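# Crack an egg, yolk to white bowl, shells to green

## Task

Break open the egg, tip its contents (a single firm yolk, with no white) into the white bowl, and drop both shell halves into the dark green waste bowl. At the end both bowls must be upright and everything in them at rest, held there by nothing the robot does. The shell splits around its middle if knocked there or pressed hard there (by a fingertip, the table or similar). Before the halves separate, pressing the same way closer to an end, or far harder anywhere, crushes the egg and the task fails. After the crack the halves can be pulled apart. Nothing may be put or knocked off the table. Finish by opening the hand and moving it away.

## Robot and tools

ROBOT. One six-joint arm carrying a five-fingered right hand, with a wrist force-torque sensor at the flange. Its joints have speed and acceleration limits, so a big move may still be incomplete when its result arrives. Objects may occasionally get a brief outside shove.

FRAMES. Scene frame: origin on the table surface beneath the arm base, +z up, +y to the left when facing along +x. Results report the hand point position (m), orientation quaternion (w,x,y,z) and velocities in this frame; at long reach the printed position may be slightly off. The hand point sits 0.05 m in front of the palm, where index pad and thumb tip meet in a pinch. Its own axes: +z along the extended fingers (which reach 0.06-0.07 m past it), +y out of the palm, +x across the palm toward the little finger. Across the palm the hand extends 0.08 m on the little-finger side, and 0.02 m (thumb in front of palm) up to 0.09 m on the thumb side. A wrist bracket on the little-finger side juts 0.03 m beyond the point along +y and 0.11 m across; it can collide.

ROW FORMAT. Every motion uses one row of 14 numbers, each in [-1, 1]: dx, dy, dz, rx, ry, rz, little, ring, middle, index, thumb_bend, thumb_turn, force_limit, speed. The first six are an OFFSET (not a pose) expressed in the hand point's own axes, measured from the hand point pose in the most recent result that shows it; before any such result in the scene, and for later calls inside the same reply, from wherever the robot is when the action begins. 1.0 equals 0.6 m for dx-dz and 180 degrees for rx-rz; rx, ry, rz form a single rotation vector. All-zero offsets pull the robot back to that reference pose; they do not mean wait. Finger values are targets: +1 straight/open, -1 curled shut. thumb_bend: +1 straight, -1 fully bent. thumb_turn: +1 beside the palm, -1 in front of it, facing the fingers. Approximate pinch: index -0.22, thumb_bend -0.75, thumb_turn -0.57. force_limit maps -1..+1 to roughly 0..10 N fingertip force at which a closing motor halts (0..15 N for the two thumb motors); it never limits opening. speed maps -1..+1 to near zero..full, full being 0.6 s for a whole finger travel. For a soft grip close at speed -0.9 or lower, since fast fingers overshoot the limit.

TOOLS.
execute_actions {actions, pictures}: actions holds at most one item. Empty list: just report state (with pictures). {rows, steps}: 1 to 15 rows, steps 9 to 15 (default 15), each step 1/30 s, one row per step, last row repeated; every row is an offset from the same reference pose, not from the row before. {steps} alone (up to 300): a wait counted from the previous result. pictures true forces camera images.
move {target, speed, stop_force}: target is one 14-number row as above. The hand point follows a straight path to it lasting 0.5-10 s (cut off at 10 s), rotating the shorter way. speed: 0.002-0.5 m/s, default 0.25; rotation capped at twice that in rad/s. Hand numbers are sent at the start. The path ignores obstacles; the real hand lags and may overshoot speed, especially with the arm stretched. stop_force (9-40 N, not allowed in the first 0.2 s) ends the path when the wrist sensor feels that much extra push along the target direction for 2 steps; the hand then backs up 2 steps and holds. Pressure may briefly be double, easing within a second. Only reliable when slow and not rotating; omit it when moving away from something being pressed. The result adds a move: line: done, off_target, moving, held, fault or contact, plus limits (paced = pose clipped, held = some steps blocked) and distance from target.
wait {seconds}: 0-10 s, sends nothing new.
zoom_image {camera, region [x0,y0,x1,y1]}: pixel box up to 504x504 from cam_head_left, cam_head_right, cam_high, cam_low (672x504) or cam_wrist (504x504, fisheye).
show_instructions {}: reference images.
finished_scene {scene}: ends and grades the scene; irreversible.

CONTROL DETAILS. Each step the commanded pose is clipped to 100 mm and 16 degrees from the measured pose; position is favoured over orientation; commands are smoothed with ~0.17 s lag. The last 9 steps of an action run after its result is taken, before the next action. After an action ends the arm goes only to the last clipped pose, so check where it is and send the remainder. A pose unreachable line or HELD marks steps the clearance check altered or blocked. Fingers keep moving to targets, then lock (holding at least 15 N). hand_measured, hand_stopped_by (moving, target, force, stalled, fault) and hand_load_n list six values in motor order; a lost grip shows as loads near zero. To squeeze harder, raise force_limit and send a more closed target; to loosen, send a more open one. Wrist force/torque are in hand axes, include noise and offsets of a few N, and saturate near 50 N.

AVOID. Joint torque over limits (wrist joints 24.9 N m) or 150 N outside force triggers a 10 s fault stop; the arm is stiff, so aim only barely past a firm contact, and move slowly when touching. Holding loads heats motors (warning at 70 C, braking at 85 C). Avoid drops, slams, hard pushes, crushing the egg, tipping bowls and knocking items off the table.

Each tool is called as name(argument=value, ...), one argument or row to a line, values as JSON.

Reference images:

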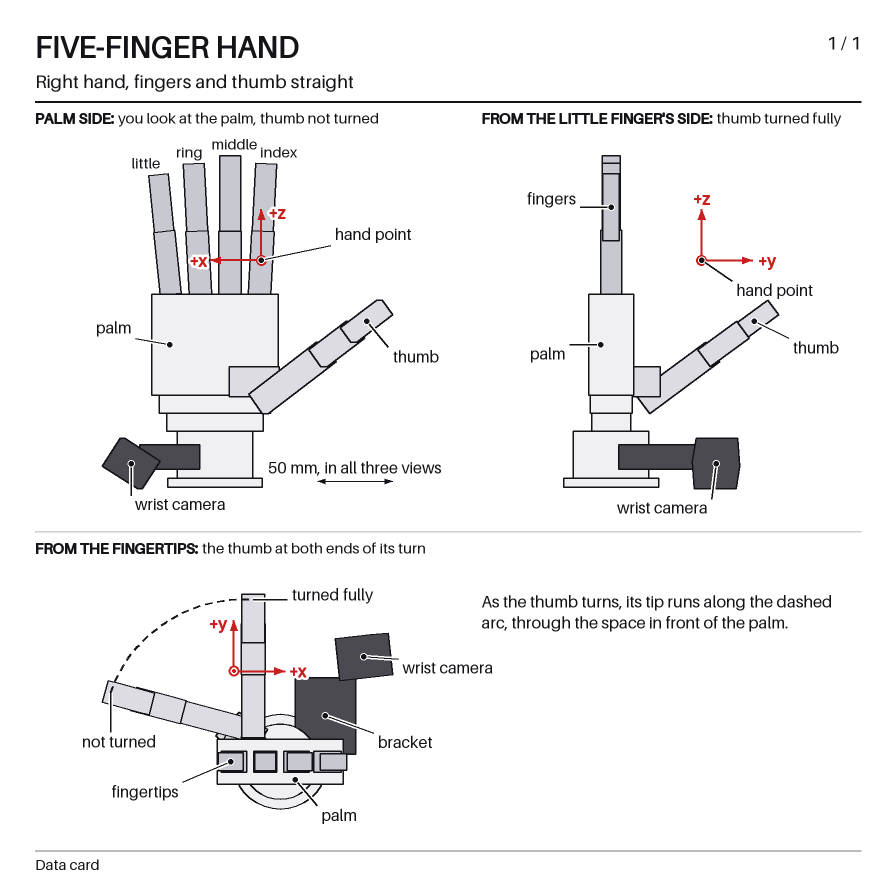

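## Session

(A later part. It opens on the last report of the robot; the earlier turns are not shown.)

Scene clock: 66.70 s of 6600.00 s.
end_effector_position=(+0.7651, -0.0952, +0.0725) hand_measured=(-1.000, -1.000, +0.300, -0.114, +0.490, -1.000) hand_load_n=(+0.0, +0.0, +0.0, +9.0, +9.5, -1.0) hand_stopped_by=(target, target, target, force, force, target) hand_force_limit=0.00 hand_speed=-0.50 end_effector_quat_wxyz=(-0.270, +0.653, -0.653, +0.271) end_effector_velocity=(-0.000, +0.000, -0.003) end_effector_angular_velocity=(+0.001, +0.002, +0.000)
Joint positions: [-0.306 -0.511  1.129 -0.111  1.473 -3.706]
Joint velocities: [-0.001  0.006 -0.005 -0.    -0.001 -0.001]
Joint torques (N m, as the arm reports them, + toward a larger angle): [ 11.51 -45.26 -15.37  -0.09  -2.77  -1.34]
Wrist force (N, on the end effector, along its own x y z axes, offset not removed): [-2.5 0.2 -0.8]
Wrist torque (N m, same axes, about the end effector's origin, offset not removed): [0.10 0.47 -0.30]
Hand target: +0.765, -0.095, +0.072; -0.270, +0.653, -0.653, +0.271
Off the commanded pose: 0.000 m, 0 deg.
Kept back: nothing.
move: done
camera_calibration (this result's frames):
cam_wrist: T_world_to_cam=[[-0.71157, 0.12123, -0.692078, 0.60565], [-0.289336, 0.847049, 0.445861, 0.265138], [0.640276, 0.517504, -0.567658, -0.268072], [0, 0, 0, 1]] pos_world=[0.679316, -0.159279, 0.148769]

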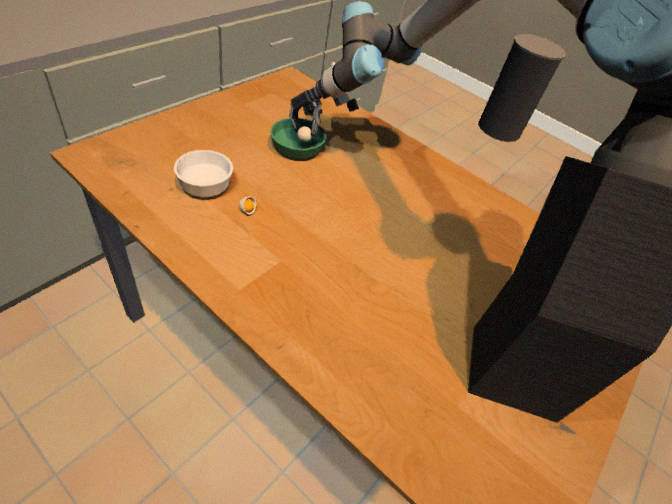

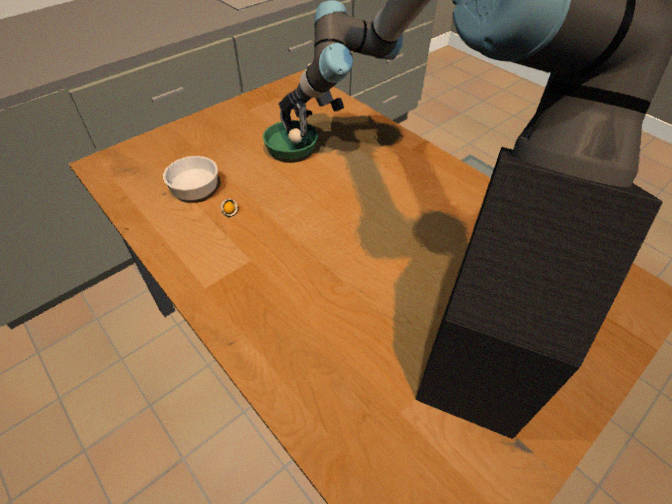

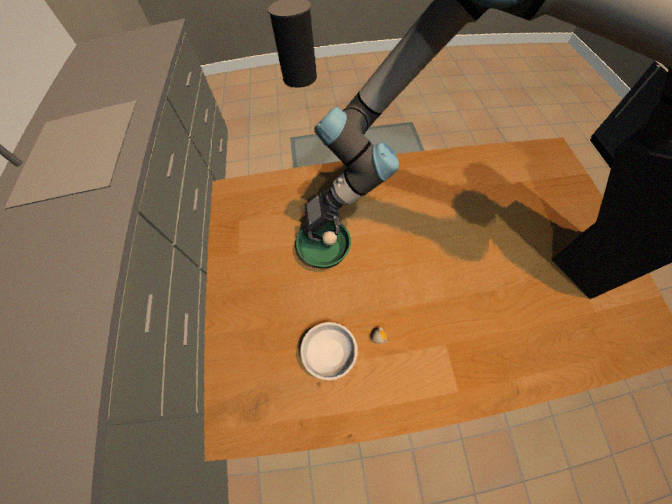

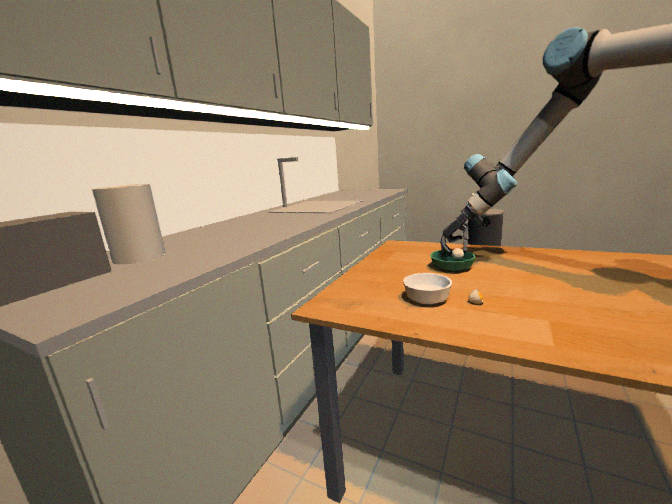

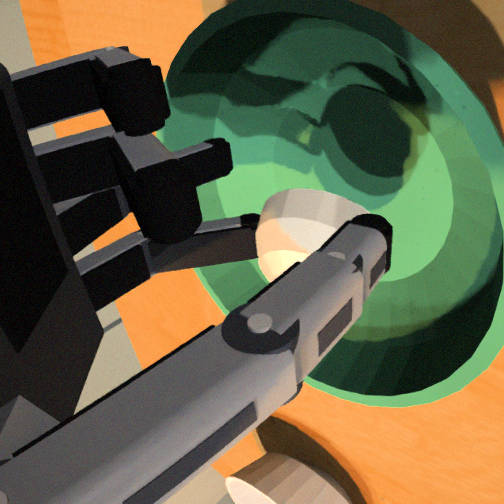

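move(
  target=[0,0.022,0.022,0,0,0,-1,-1,0.1,-0.3,0.35,-1,0,-0.5],
  speed=0.04,
)

move(
  target=[0,0,0,0,0,0,-1,-1,0.2,0.2,0.6,-1,0,-0.6],
)

move(
  target=[0,-0.078,-0.078,0,0,0,-1,-1,0.2,0.2,0.6,-1,0,-0.6],
  speed=0.1,
)

move(
  target=[-0.475,0.179,-0.108,0.117,-0.314,-0.395,-1,-1,0.35,0.35,0.6,-1,0,-0.6],
)

Scene clock: 68.57 s of 6600.00 s.
end_effector_position=(+0.7650, -0.0952, +0.0541) hand_measured=(-1.000, -1.000, +0.100, -0.114, +0.490, -1.000) hand_load_n=(+0.0, +0.0, +0.0, +9.0, +9.5, -1.0) hand_stopped_by=(target, target, target, force, force, target) hand_force_limit=0.00 hand_speed=-0.50 end_effector_quat_wxyz=(-0.270, +0.653, -0.653, +0.271) end_effector_velocity=(+0.001, -0.000, -0.002) end_effector_angular_velocity=(-0.000, -0.002, +0.000)
Joint positions: [-0.315 -0.475  1.101 -0.119  1.465 -3.711]
Joint velocities: [-0.001  0.004 -0.004 -0.002 -0.002 -0.001]
Joint torques (N m, as the arm reports them, + toward a larger angle): [  8.52 -44.02 -11.58  -0.07  -2.57  -1.48]
Wrist force (N, on the end effector, along its own x y z axes, offset not removed): [0.1 2.0 -0.7]
Wrist torque (N m, same axes, about the end effector's origin, offset not removed): [0.72 -0.06 0.13]
Hand target: +0.765, -0.095, +0.054; -0.270, +0.653, -0.653, +0.271
Off the commanded pose: 0.000 m, 0 deg.
Kept back: nothing.
move: done
camera_calibration (this result's frames):
cam_wrist: T_world_to_cam=[[-0.711566, 0.121221, -0.692083, 0.592871], [-0.289339, 0.847055, 0.445849, 0.273324], [0.640279, 0.517498, -0.567661, -0.278508], [0, 0, 0, 1]] pos_world=[0.679273, -0.159262, 0.130356]

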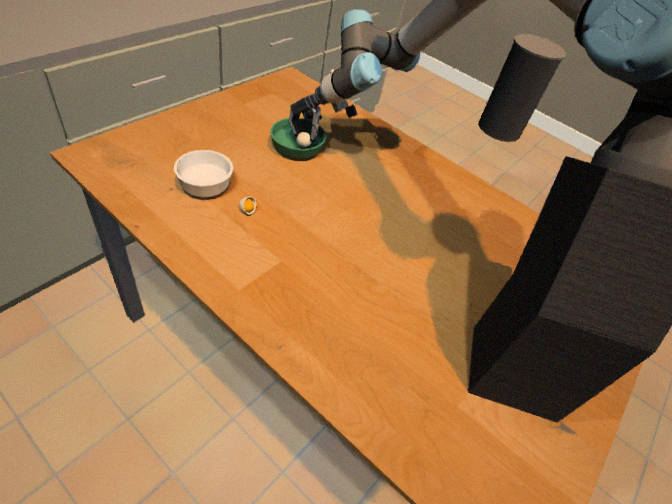

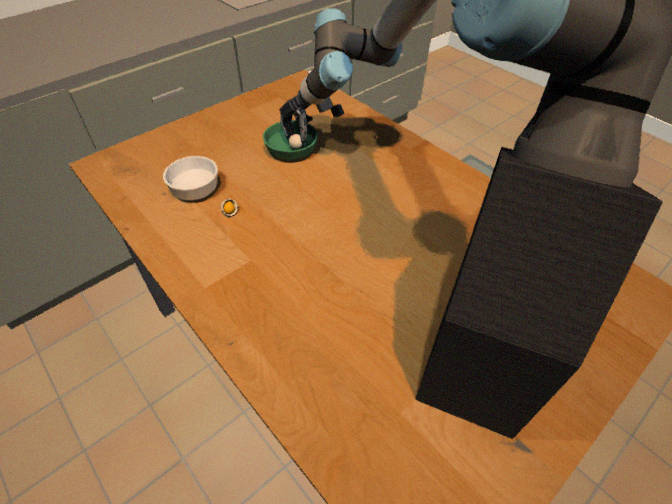

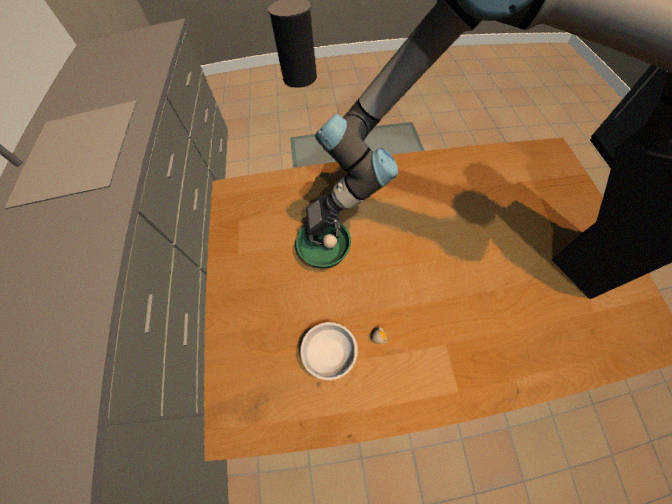

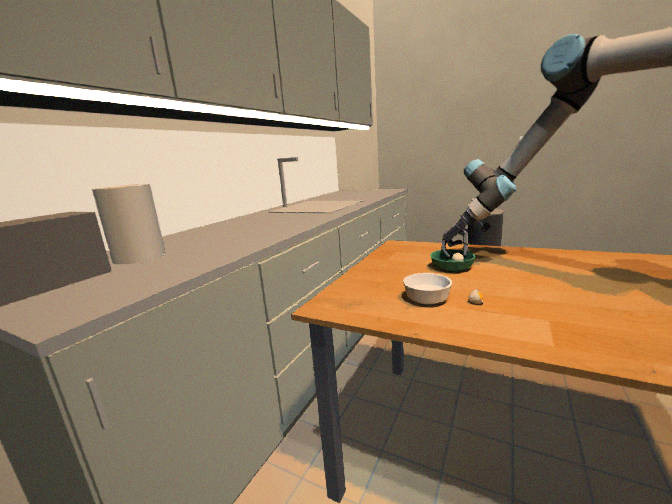

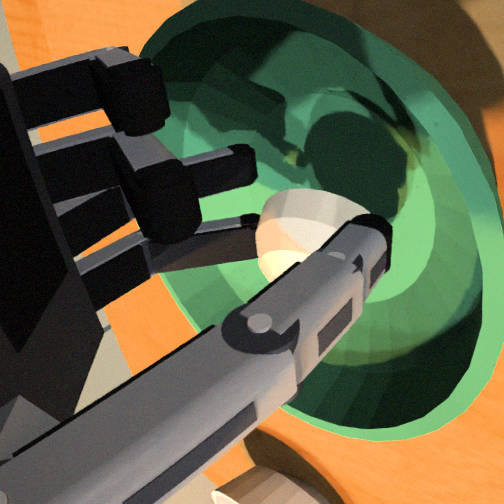

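Scene clock: 69.33 s of 6600.00 s.
end_effector_position=(+0.7650, -0.0952, +0.0541) hand_measured=(-1.000, -1.000, +0.200, +0.200, +0.600, -1.000) hand_load_n=(+0.0, +0.0, +0.0, +0.0, +0.0, +0.0) hand_stopped_by=(target, target, target, target, target, target) hand_force_limit=0.00 hand_speed=-0.60 end_effector_quat_wxyz=(-0.270, +0.653, -0.653, +0.271) end_effector_velocity=(-0.001, +0.000, -0.001) end_effector_angular_velocity=(-0.000, +0.002, -0.000)
Joint positions: [-0.315 -0.475  1.101 -0.119  1.465 -3.711]
Joint velocities: [-0.     0.     0.001  0.001  0.001 -0.   ]
Joint torques (N m, as the arm reports them, + toward a larger angle): [ 17.01 -58.99  -1.79   0.28  -0.5   -0.79]
Wrist force (N, on the end effector, along its own x y z axes, offset not removed): [-1.0 0.1 0.3]
Wrist torque (N m, same axes, about the end effector's origin, offset not removed): [-0.11 0.03 0.03]
Hand target: +0.765, -0.095, +0.054; -0.270, +0.653, -0.653, +0.271
Off the commanded pose: 0.000 m, 0 deg.
Kept back: nothing.
move: done
camera_calibration (this result's frames):
cam_wrist: T_world_to_cam=[[-0.711553, 0.121219, -0.692097, 0.59286], [-0.289341, 0.847061, 0.445835, 0.273352], [0.640292, 0.517488, -0.567655, -0.278513], [0, 0, 0, 1]] pos_world=[0.679273, -0.159285, 0.130348]

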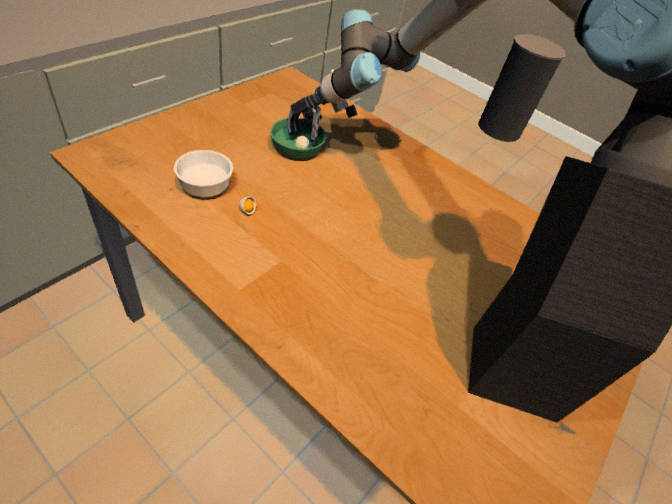

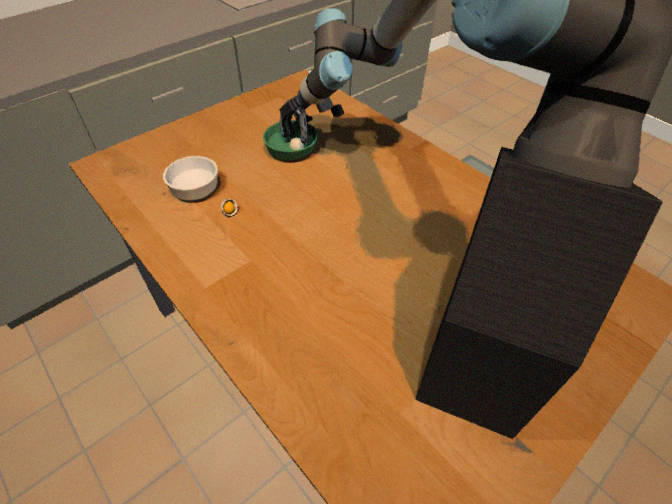

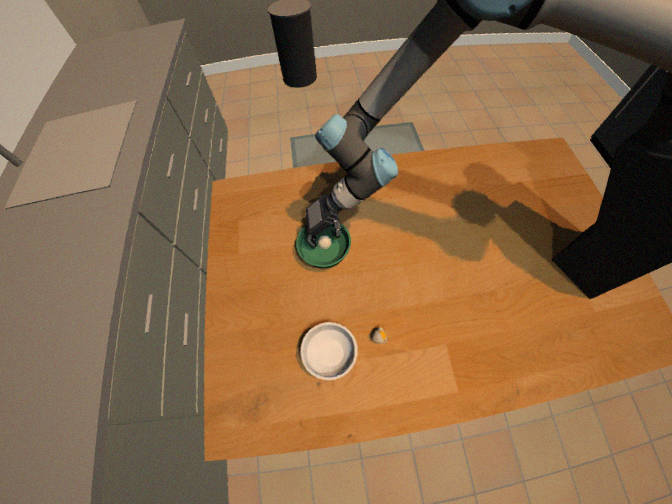

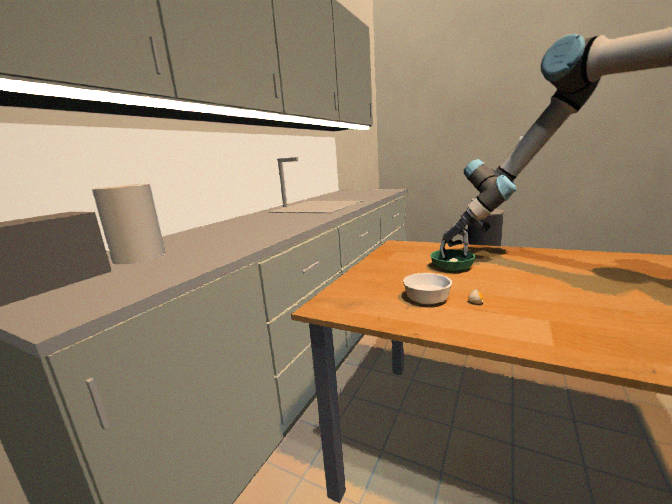

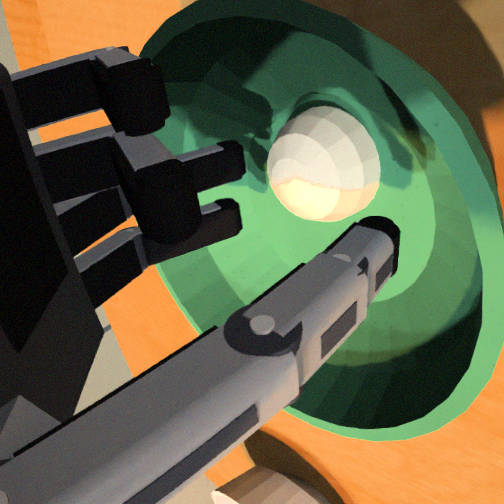

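Scene clock: 70.50 s of 6600.00 s.
end_effector_position=(+0.7651, -0.0953, +0.1200) hand_measured=(-1.000, -1.000, +0.200, +0.200, +0.600, -1.000) hand_load_n=(+0.0, +0.0, +0.0, +0.0, +0.0, +0.0) hand_stopped_by=(target, target, target, target, target, target) hand_force_limit=0.00 hand_speed=-0.60 end_effector_quat_wxyz=(-0.270, +0.653, -0.653, +0.271) end_effector_velocity=(-0.000, +0.000, +0.002) end_effector_angular_velocity=(+0.000, -0.000, +0.000)
Joint positions: [-0.283 -0.601  1.19  -0.083  1.493 -3.695]
Joint velocities: [ 0.001 -0.005  0.003  0.001  0.001  0.001]
Joint torques (N m, as the arm reports them, + toward a larger angle): [ 35.18 -57.72  -2.7    2.46   1.71   1.38]
Wrist force (N, on the end effector, along its own x y z axes, offset not removed): [-0.1 1.8 1.2]
Wrist torque (N m, same axes, about the end effector's origin, offset not removed): [0.06 0.09 0.05]
Hand target: +0.765, -0.095, +0.120; -0.270, +0.653, -0.653, +0.271
Off the commanded pose: 0.000 m, 0 deg.
Kept back: nothing.
move: done
camera_calibration (this result's frames):
cam_wrist: T_world_to_cam=[[-0.711542, 0.12125, -0.692103, 0.638584], [-0.289333, 0.847054, 0.445855, 0.24402], [0.640308, 0.517493, -0.567633, -0.241143], [0, 0, 0, 1]] pos_world=[0.679388, -0.159337, 0.196287]

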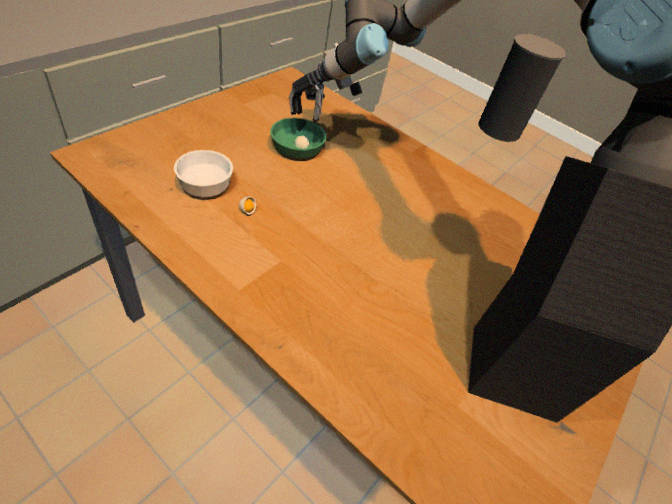

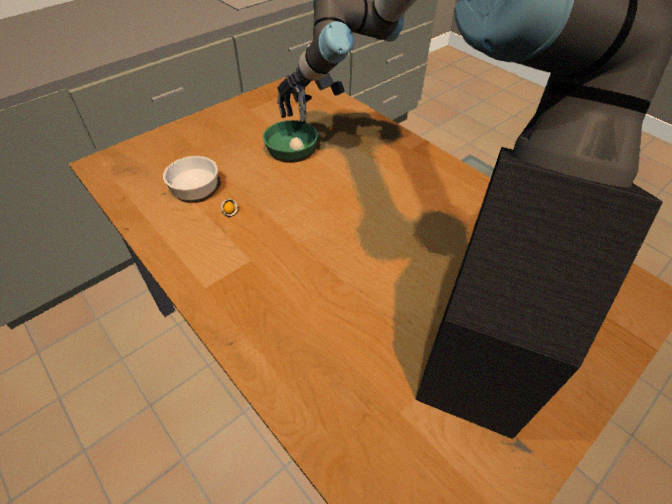

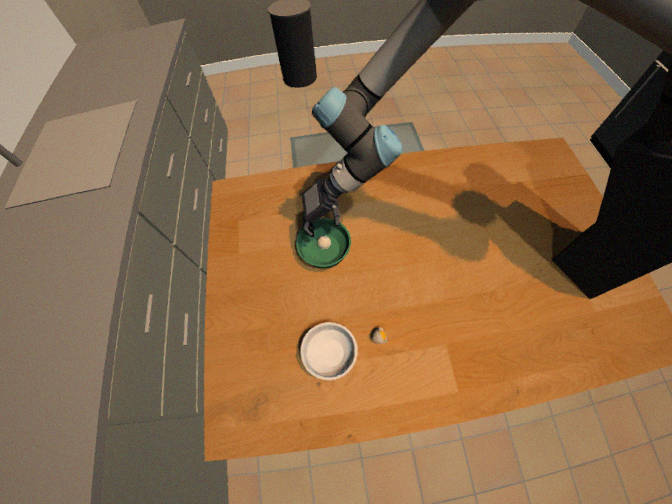

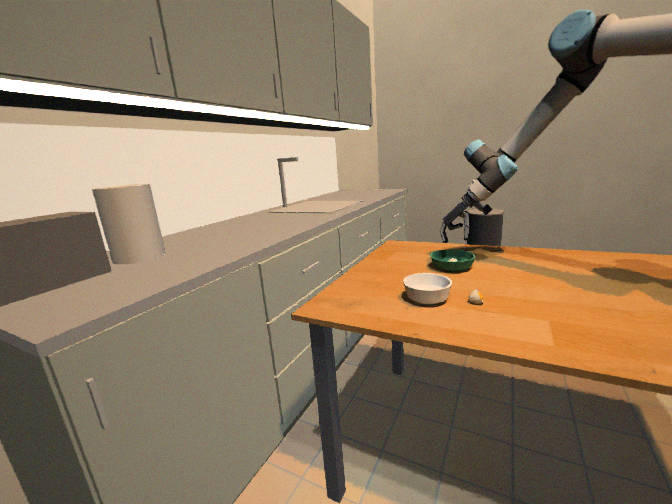

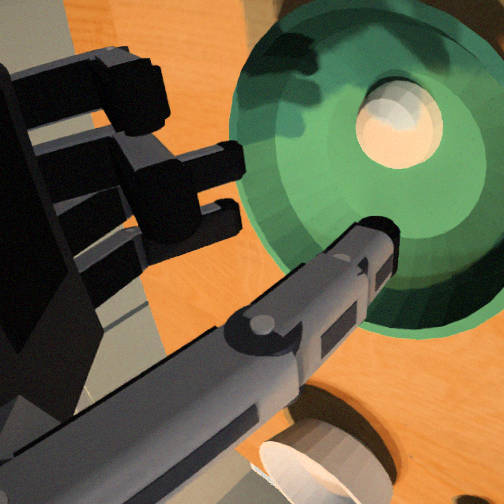

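Scene clock: 74.27 s of 6600.00 s.
end_effector_position=(+0.6433, +0.1897, +0.0900) hand_measured=(-1.000, -1.000, +0.350, +0.350, +0.600, -1.000) hand_load_n=(+0.0, +0.0, +0.0, +0.0, +0.0, +0.0) hand_stopped_by=(target, target, target, target, target, target) hand_force_limit=0.00 hand_speed=-0.60 end_effector_quat_wxyz=(-0.430, +0.886, +0.076, +0.156) end_effector_velocity=(-0.001, +0.003, -0.001) end_effector_angular_velocity=(+0.000, +0.000, +0.016)
Joint positions: [-0.105 -0.265  1.     0.545  1.001 -5.174]
Joint velocities: [ 0.003  0.009 -0.012  0.017  0.001 -0.014]
Joint torques (N m, as the arm reports them, + toward a larger angle): [ 38.76 -40.87 -11.81   3.67   0.88  -1.39]
Wrist force (N, on the end effector, along its own x y z axes, offset not removed): [1.5 -0.9 -1.7]
Wrist torque (N m, same axes, about the end effector's origin, offset not removed): [-0.14 -0.17 0.14]
Hand target: +0.643, +0.190, +0.090; -0.430, +0.886, +0.077, +0.155
Off the commanded pose: 0.000 m, 0 deg.
Kept back: nothing.
move: done
camera_calibration (this result's frames):
cam_wrist: T_world_to_cam=[[0.150332, -0.624022, -0.766809, 0.0901935], [-0.93469, -0.342419, 0.0954125, 0.653147], [-0.322109, 0.702386, -0.634744, 0.262416], [0, 0, 0, 1]] pos_world=[0.681458, 0.0956157, 0.17341]

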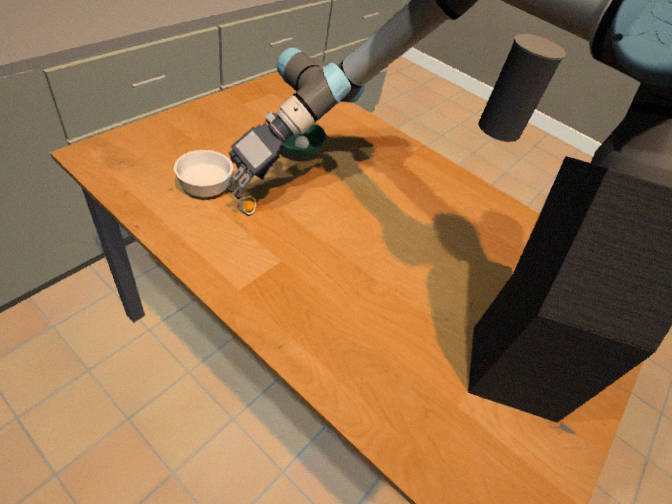

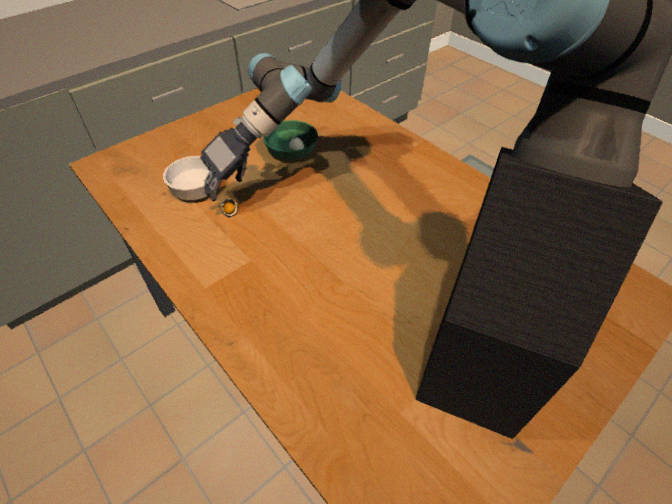

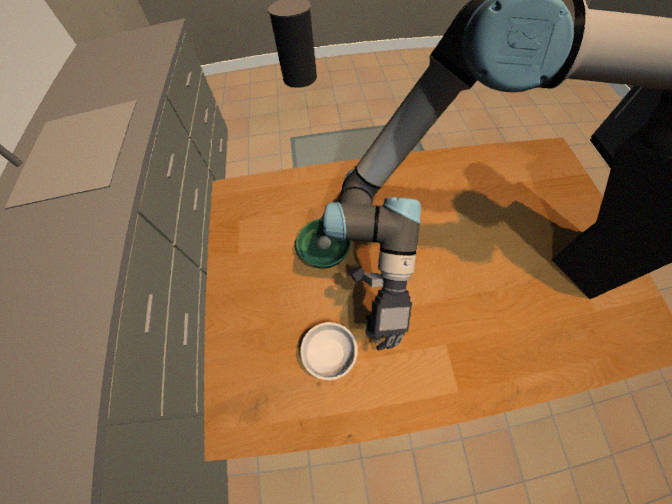

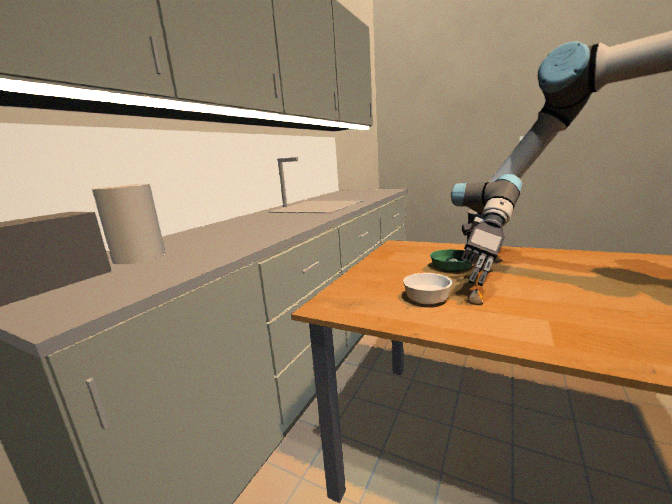

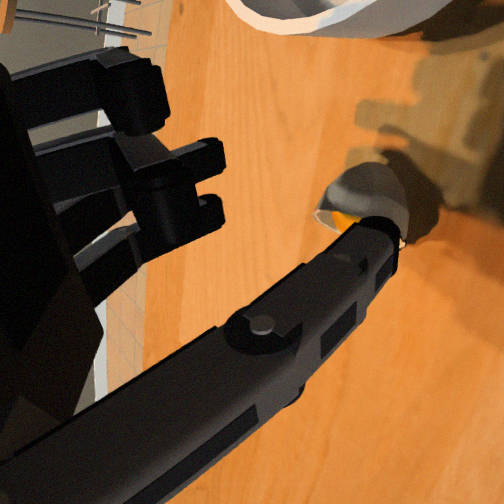

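move(
  target=[-0.035,0.064,0.05,0,0,0,-1,-1,0.35,0.35,0.6,-1,0,-0.6],
  speed=0.04,
)

zoom_image(
  camera="cam_low",
  region=[440, 250, 530, 320],
)

zoom_image(
  camera="cam_head_right",
  region=[180, 160, 280, 240],
)

Scene clock: 76.30 s of 6600.00 s.
end_effector_position=(+0.6401, +0.1897, +0.0373) hand_measured=(-1.000, -1.000, +0.350, +0.350, +0.600, -1.000) hand_load_n=(+0.0, +0.0, +0.0, +0.0, +0.0, +0.0) hand_stopped_by=(target, target, target, target, target, target) hand_force_limit=0.00 hand_speed=-0.60 end_effector_quat_wxyz=(-0.430, +0.886, +0.076, +0.156) end_effector_velocity=(+0.000, -0.000, -0.002) end_effector_angular_velocity=(+0.001, -0.001, -0.000)
Joint positions: [-0.139 -0.151  0.89   0.561  0.992 -5.212]
Joint velocities: [-0.002  0.006 -0.007  0.002 -0.001 -0.002]
Joint torques (N m, as the arm reports them, + toward a larger angle): [ 13.62 -40.56 -12.68   3.85  -3.45  -1.24]
Wrist force (N, on the end effector, along its own x y z axes, offset not removed): [-0.6 0.2 -2.2]
Wrist torque (N m, same axes, about the end effector's origin, offset not removed): [0.07 0.21 0.18]
Hand target: +0.640, +0.190, +0.037; -0.430, +0.886, +0.076, +0.156
Off the commanded pose: 0.000 m, 0 deg.
Kept back: nothing.
move: done
camera_calibration (this result's frames):
cam_wrist: T_world_to_cam=[[0.150346, -0.62405, -0.766784, 0.0502191], [-0.934682, -0.342438, 0.0954277, 0.655149], [-0.322127, 0.702352, -0.634772, 0.228004], [0, 0, 0, 1]] pos_world=[0.678252, 0.0955482, 0.120718]

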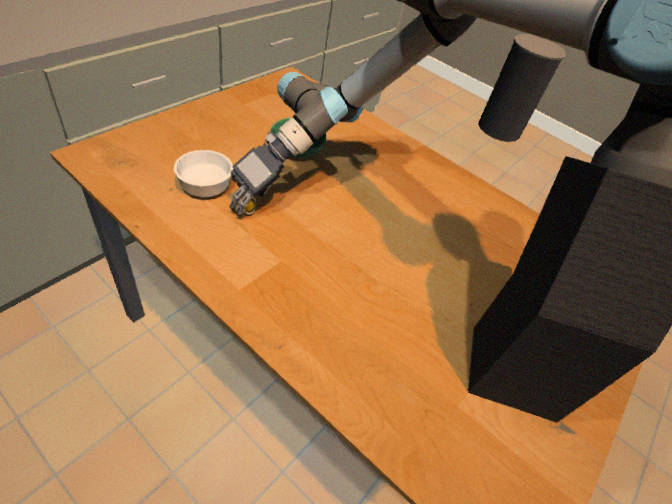

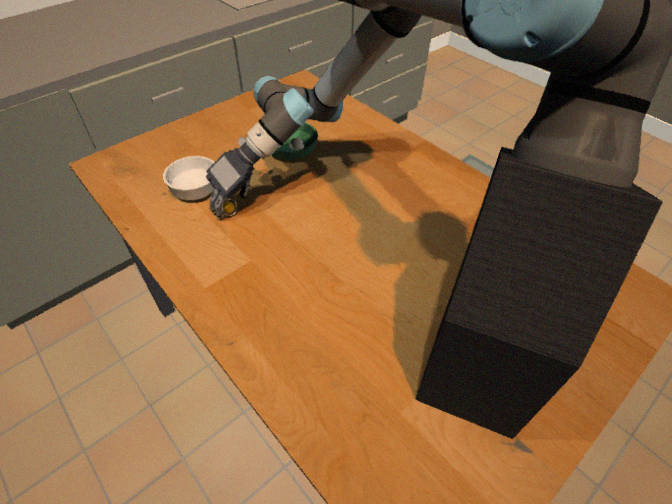

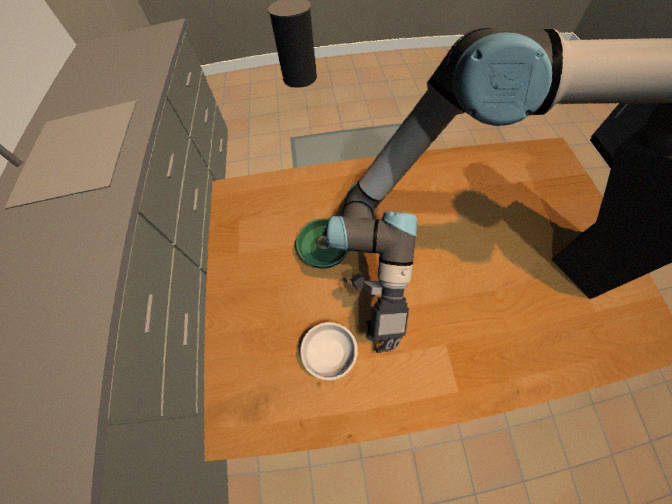

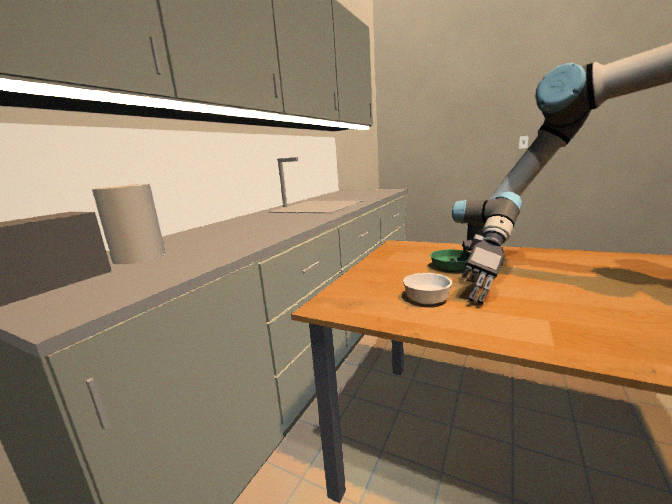

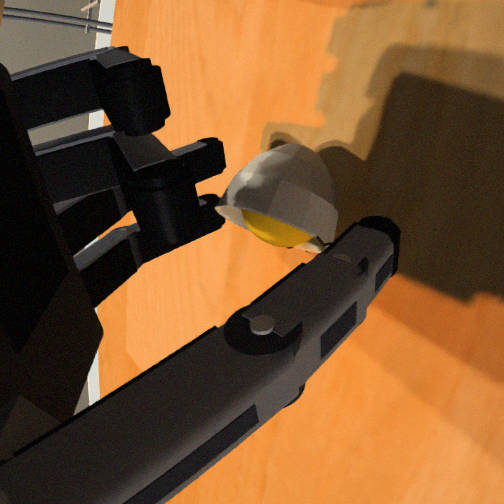

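Region (440, 250, 530, 320) of cam_low's 672x504 image, scaled by 5.600, with more detail than that image has.

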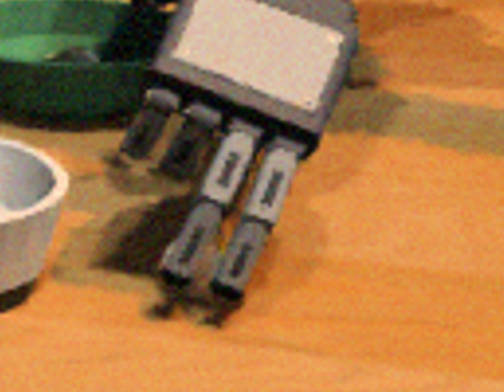

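Region (180, 160, 280, 240) of cam_head_right's 672x504 image, scaled by 5.040, with more detail than that image has; it fills the top 403 rows of this view, and the rest is white.

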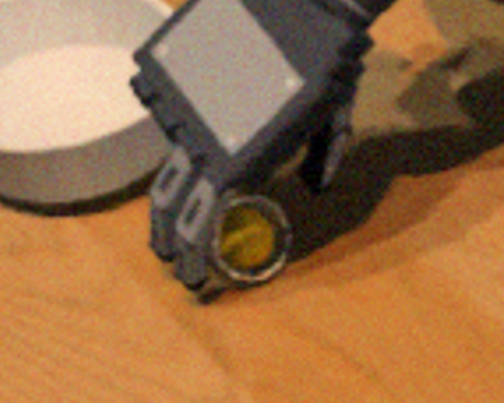

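move(
  target=[0.0047,-0.0028,0.0147,0,0,0,-1,-1,-0.4,-0.4,0.0,-1,-0.4,-0.9],
  speed=0.02,
)

zoom_image(
  camera="cam_head_right",
  region=[180, 160, 280, 240],
)

Scene clock: 79.13 s of 6600.00 s.
end_effector_position=(+0.6442, +0.1976, +0.0344) hand_measured=(-1.000, -1.000, -0.010, -0.004, +0.386, -1.000) hand_load_n=(+0.0, +0.0, +3.5, +2.5, +6.0, +0.5) hand_stopped_by=(target, target, force, force, force, target) hand_force_limit=-0.40 hand_speed=-0.90 end_effector_quat_wxyz=(-0.430, +0.886, +0.076, +0.156) end_effector_velocity=(+0.001, -0.000, +0.000) end_effector_angular_velocity=(-0.002, -0.001, -0.000)
Joint positions: [-0.127 -0.131  0.858  0.566  0.995 -5.199]
Joint velocities: [ 0.    -0.001  0.    -0.001  0.001 -0.   ]
Joint torques (N m, as the arm reports them, + toward a larger angle): [ 37.92 -39.72 -11.6    3.88   0.59   1.69]
Wrist force (N, on the end effector, along its own x y z axes, offset not removed): [-0.5 -0.6 0.5]
Wrist torque (N m, same axes, about the end effector's origin, offset not removed): [-0.34 0.08 -0.11]
Hand target: +0.644, +0.198, +0.034; -0.430, +0.886, +0.076, +0.156
Off the commanded pose: 0.000 m, 0 deg.
Kept back: nothing.
move: done
camera_calibration (this result's frames):
cam_wrist: T_world_to_cam=[[0.150342, -0.62405, -0.766785, 0.0523624], [-0.934687, -0.342424, 0.0954205, 0.661943], [-0.322113, 0.702359, -0.634772, 0.221838], [0, 0, 0, 1]] pos_world=[0.682294, 0.103532, 0.117804]

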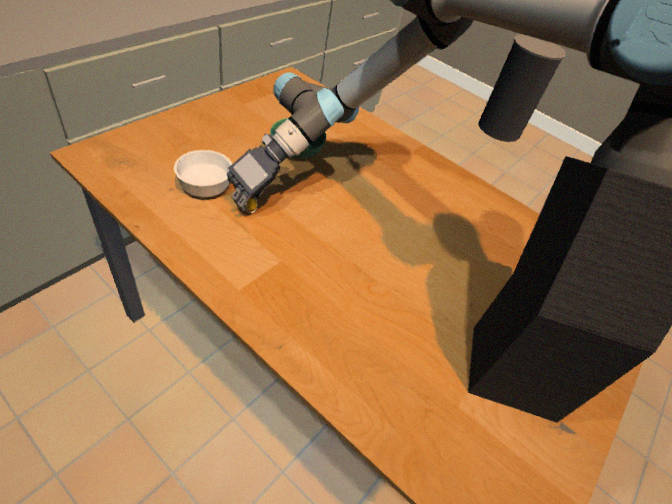

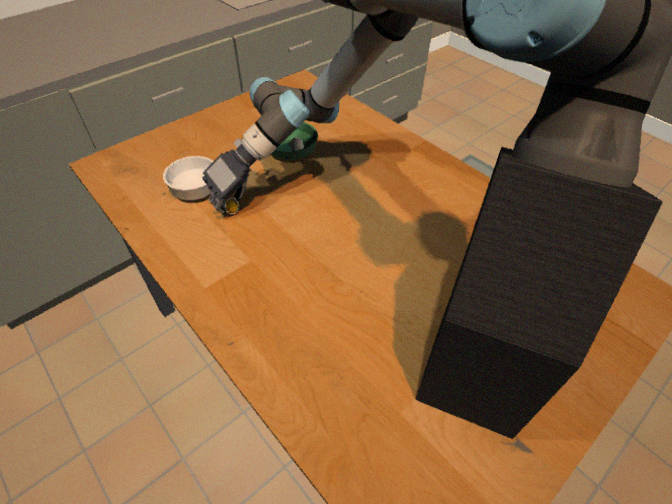

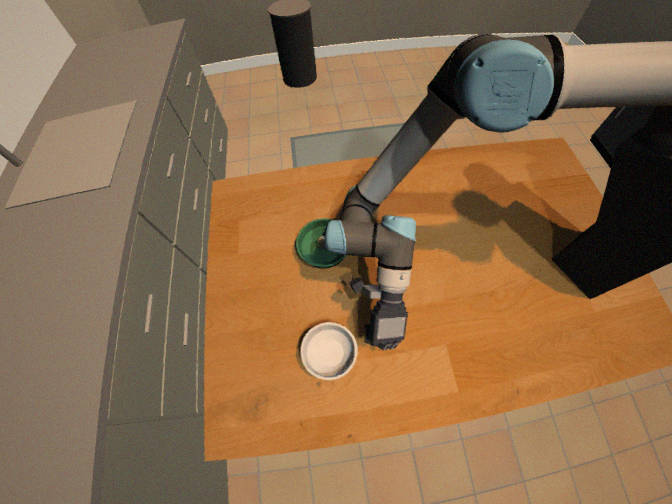

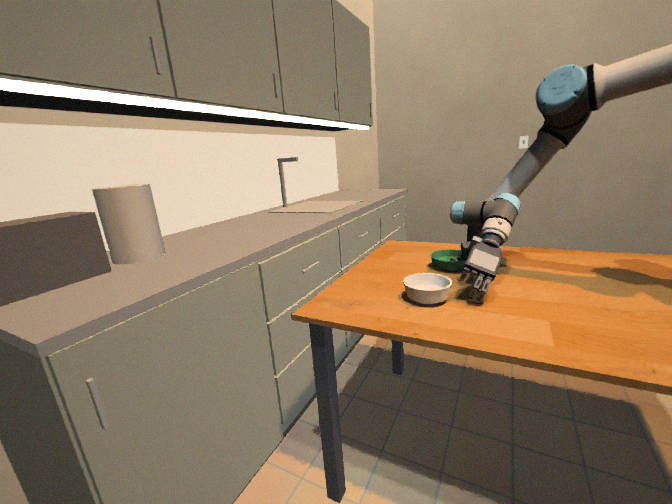

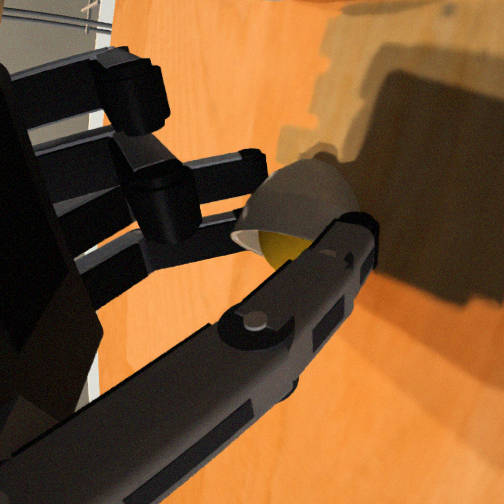

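Region (180, 160, 280, 240) of cam_head_right's 672x504 image, scaled by 5.040, with more detail than that image has; it fills the top 403 rows of this view, and the rest is white.

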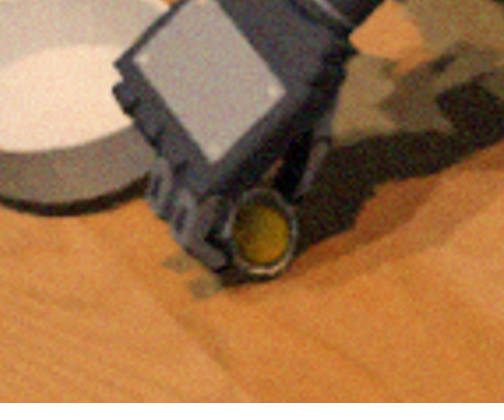

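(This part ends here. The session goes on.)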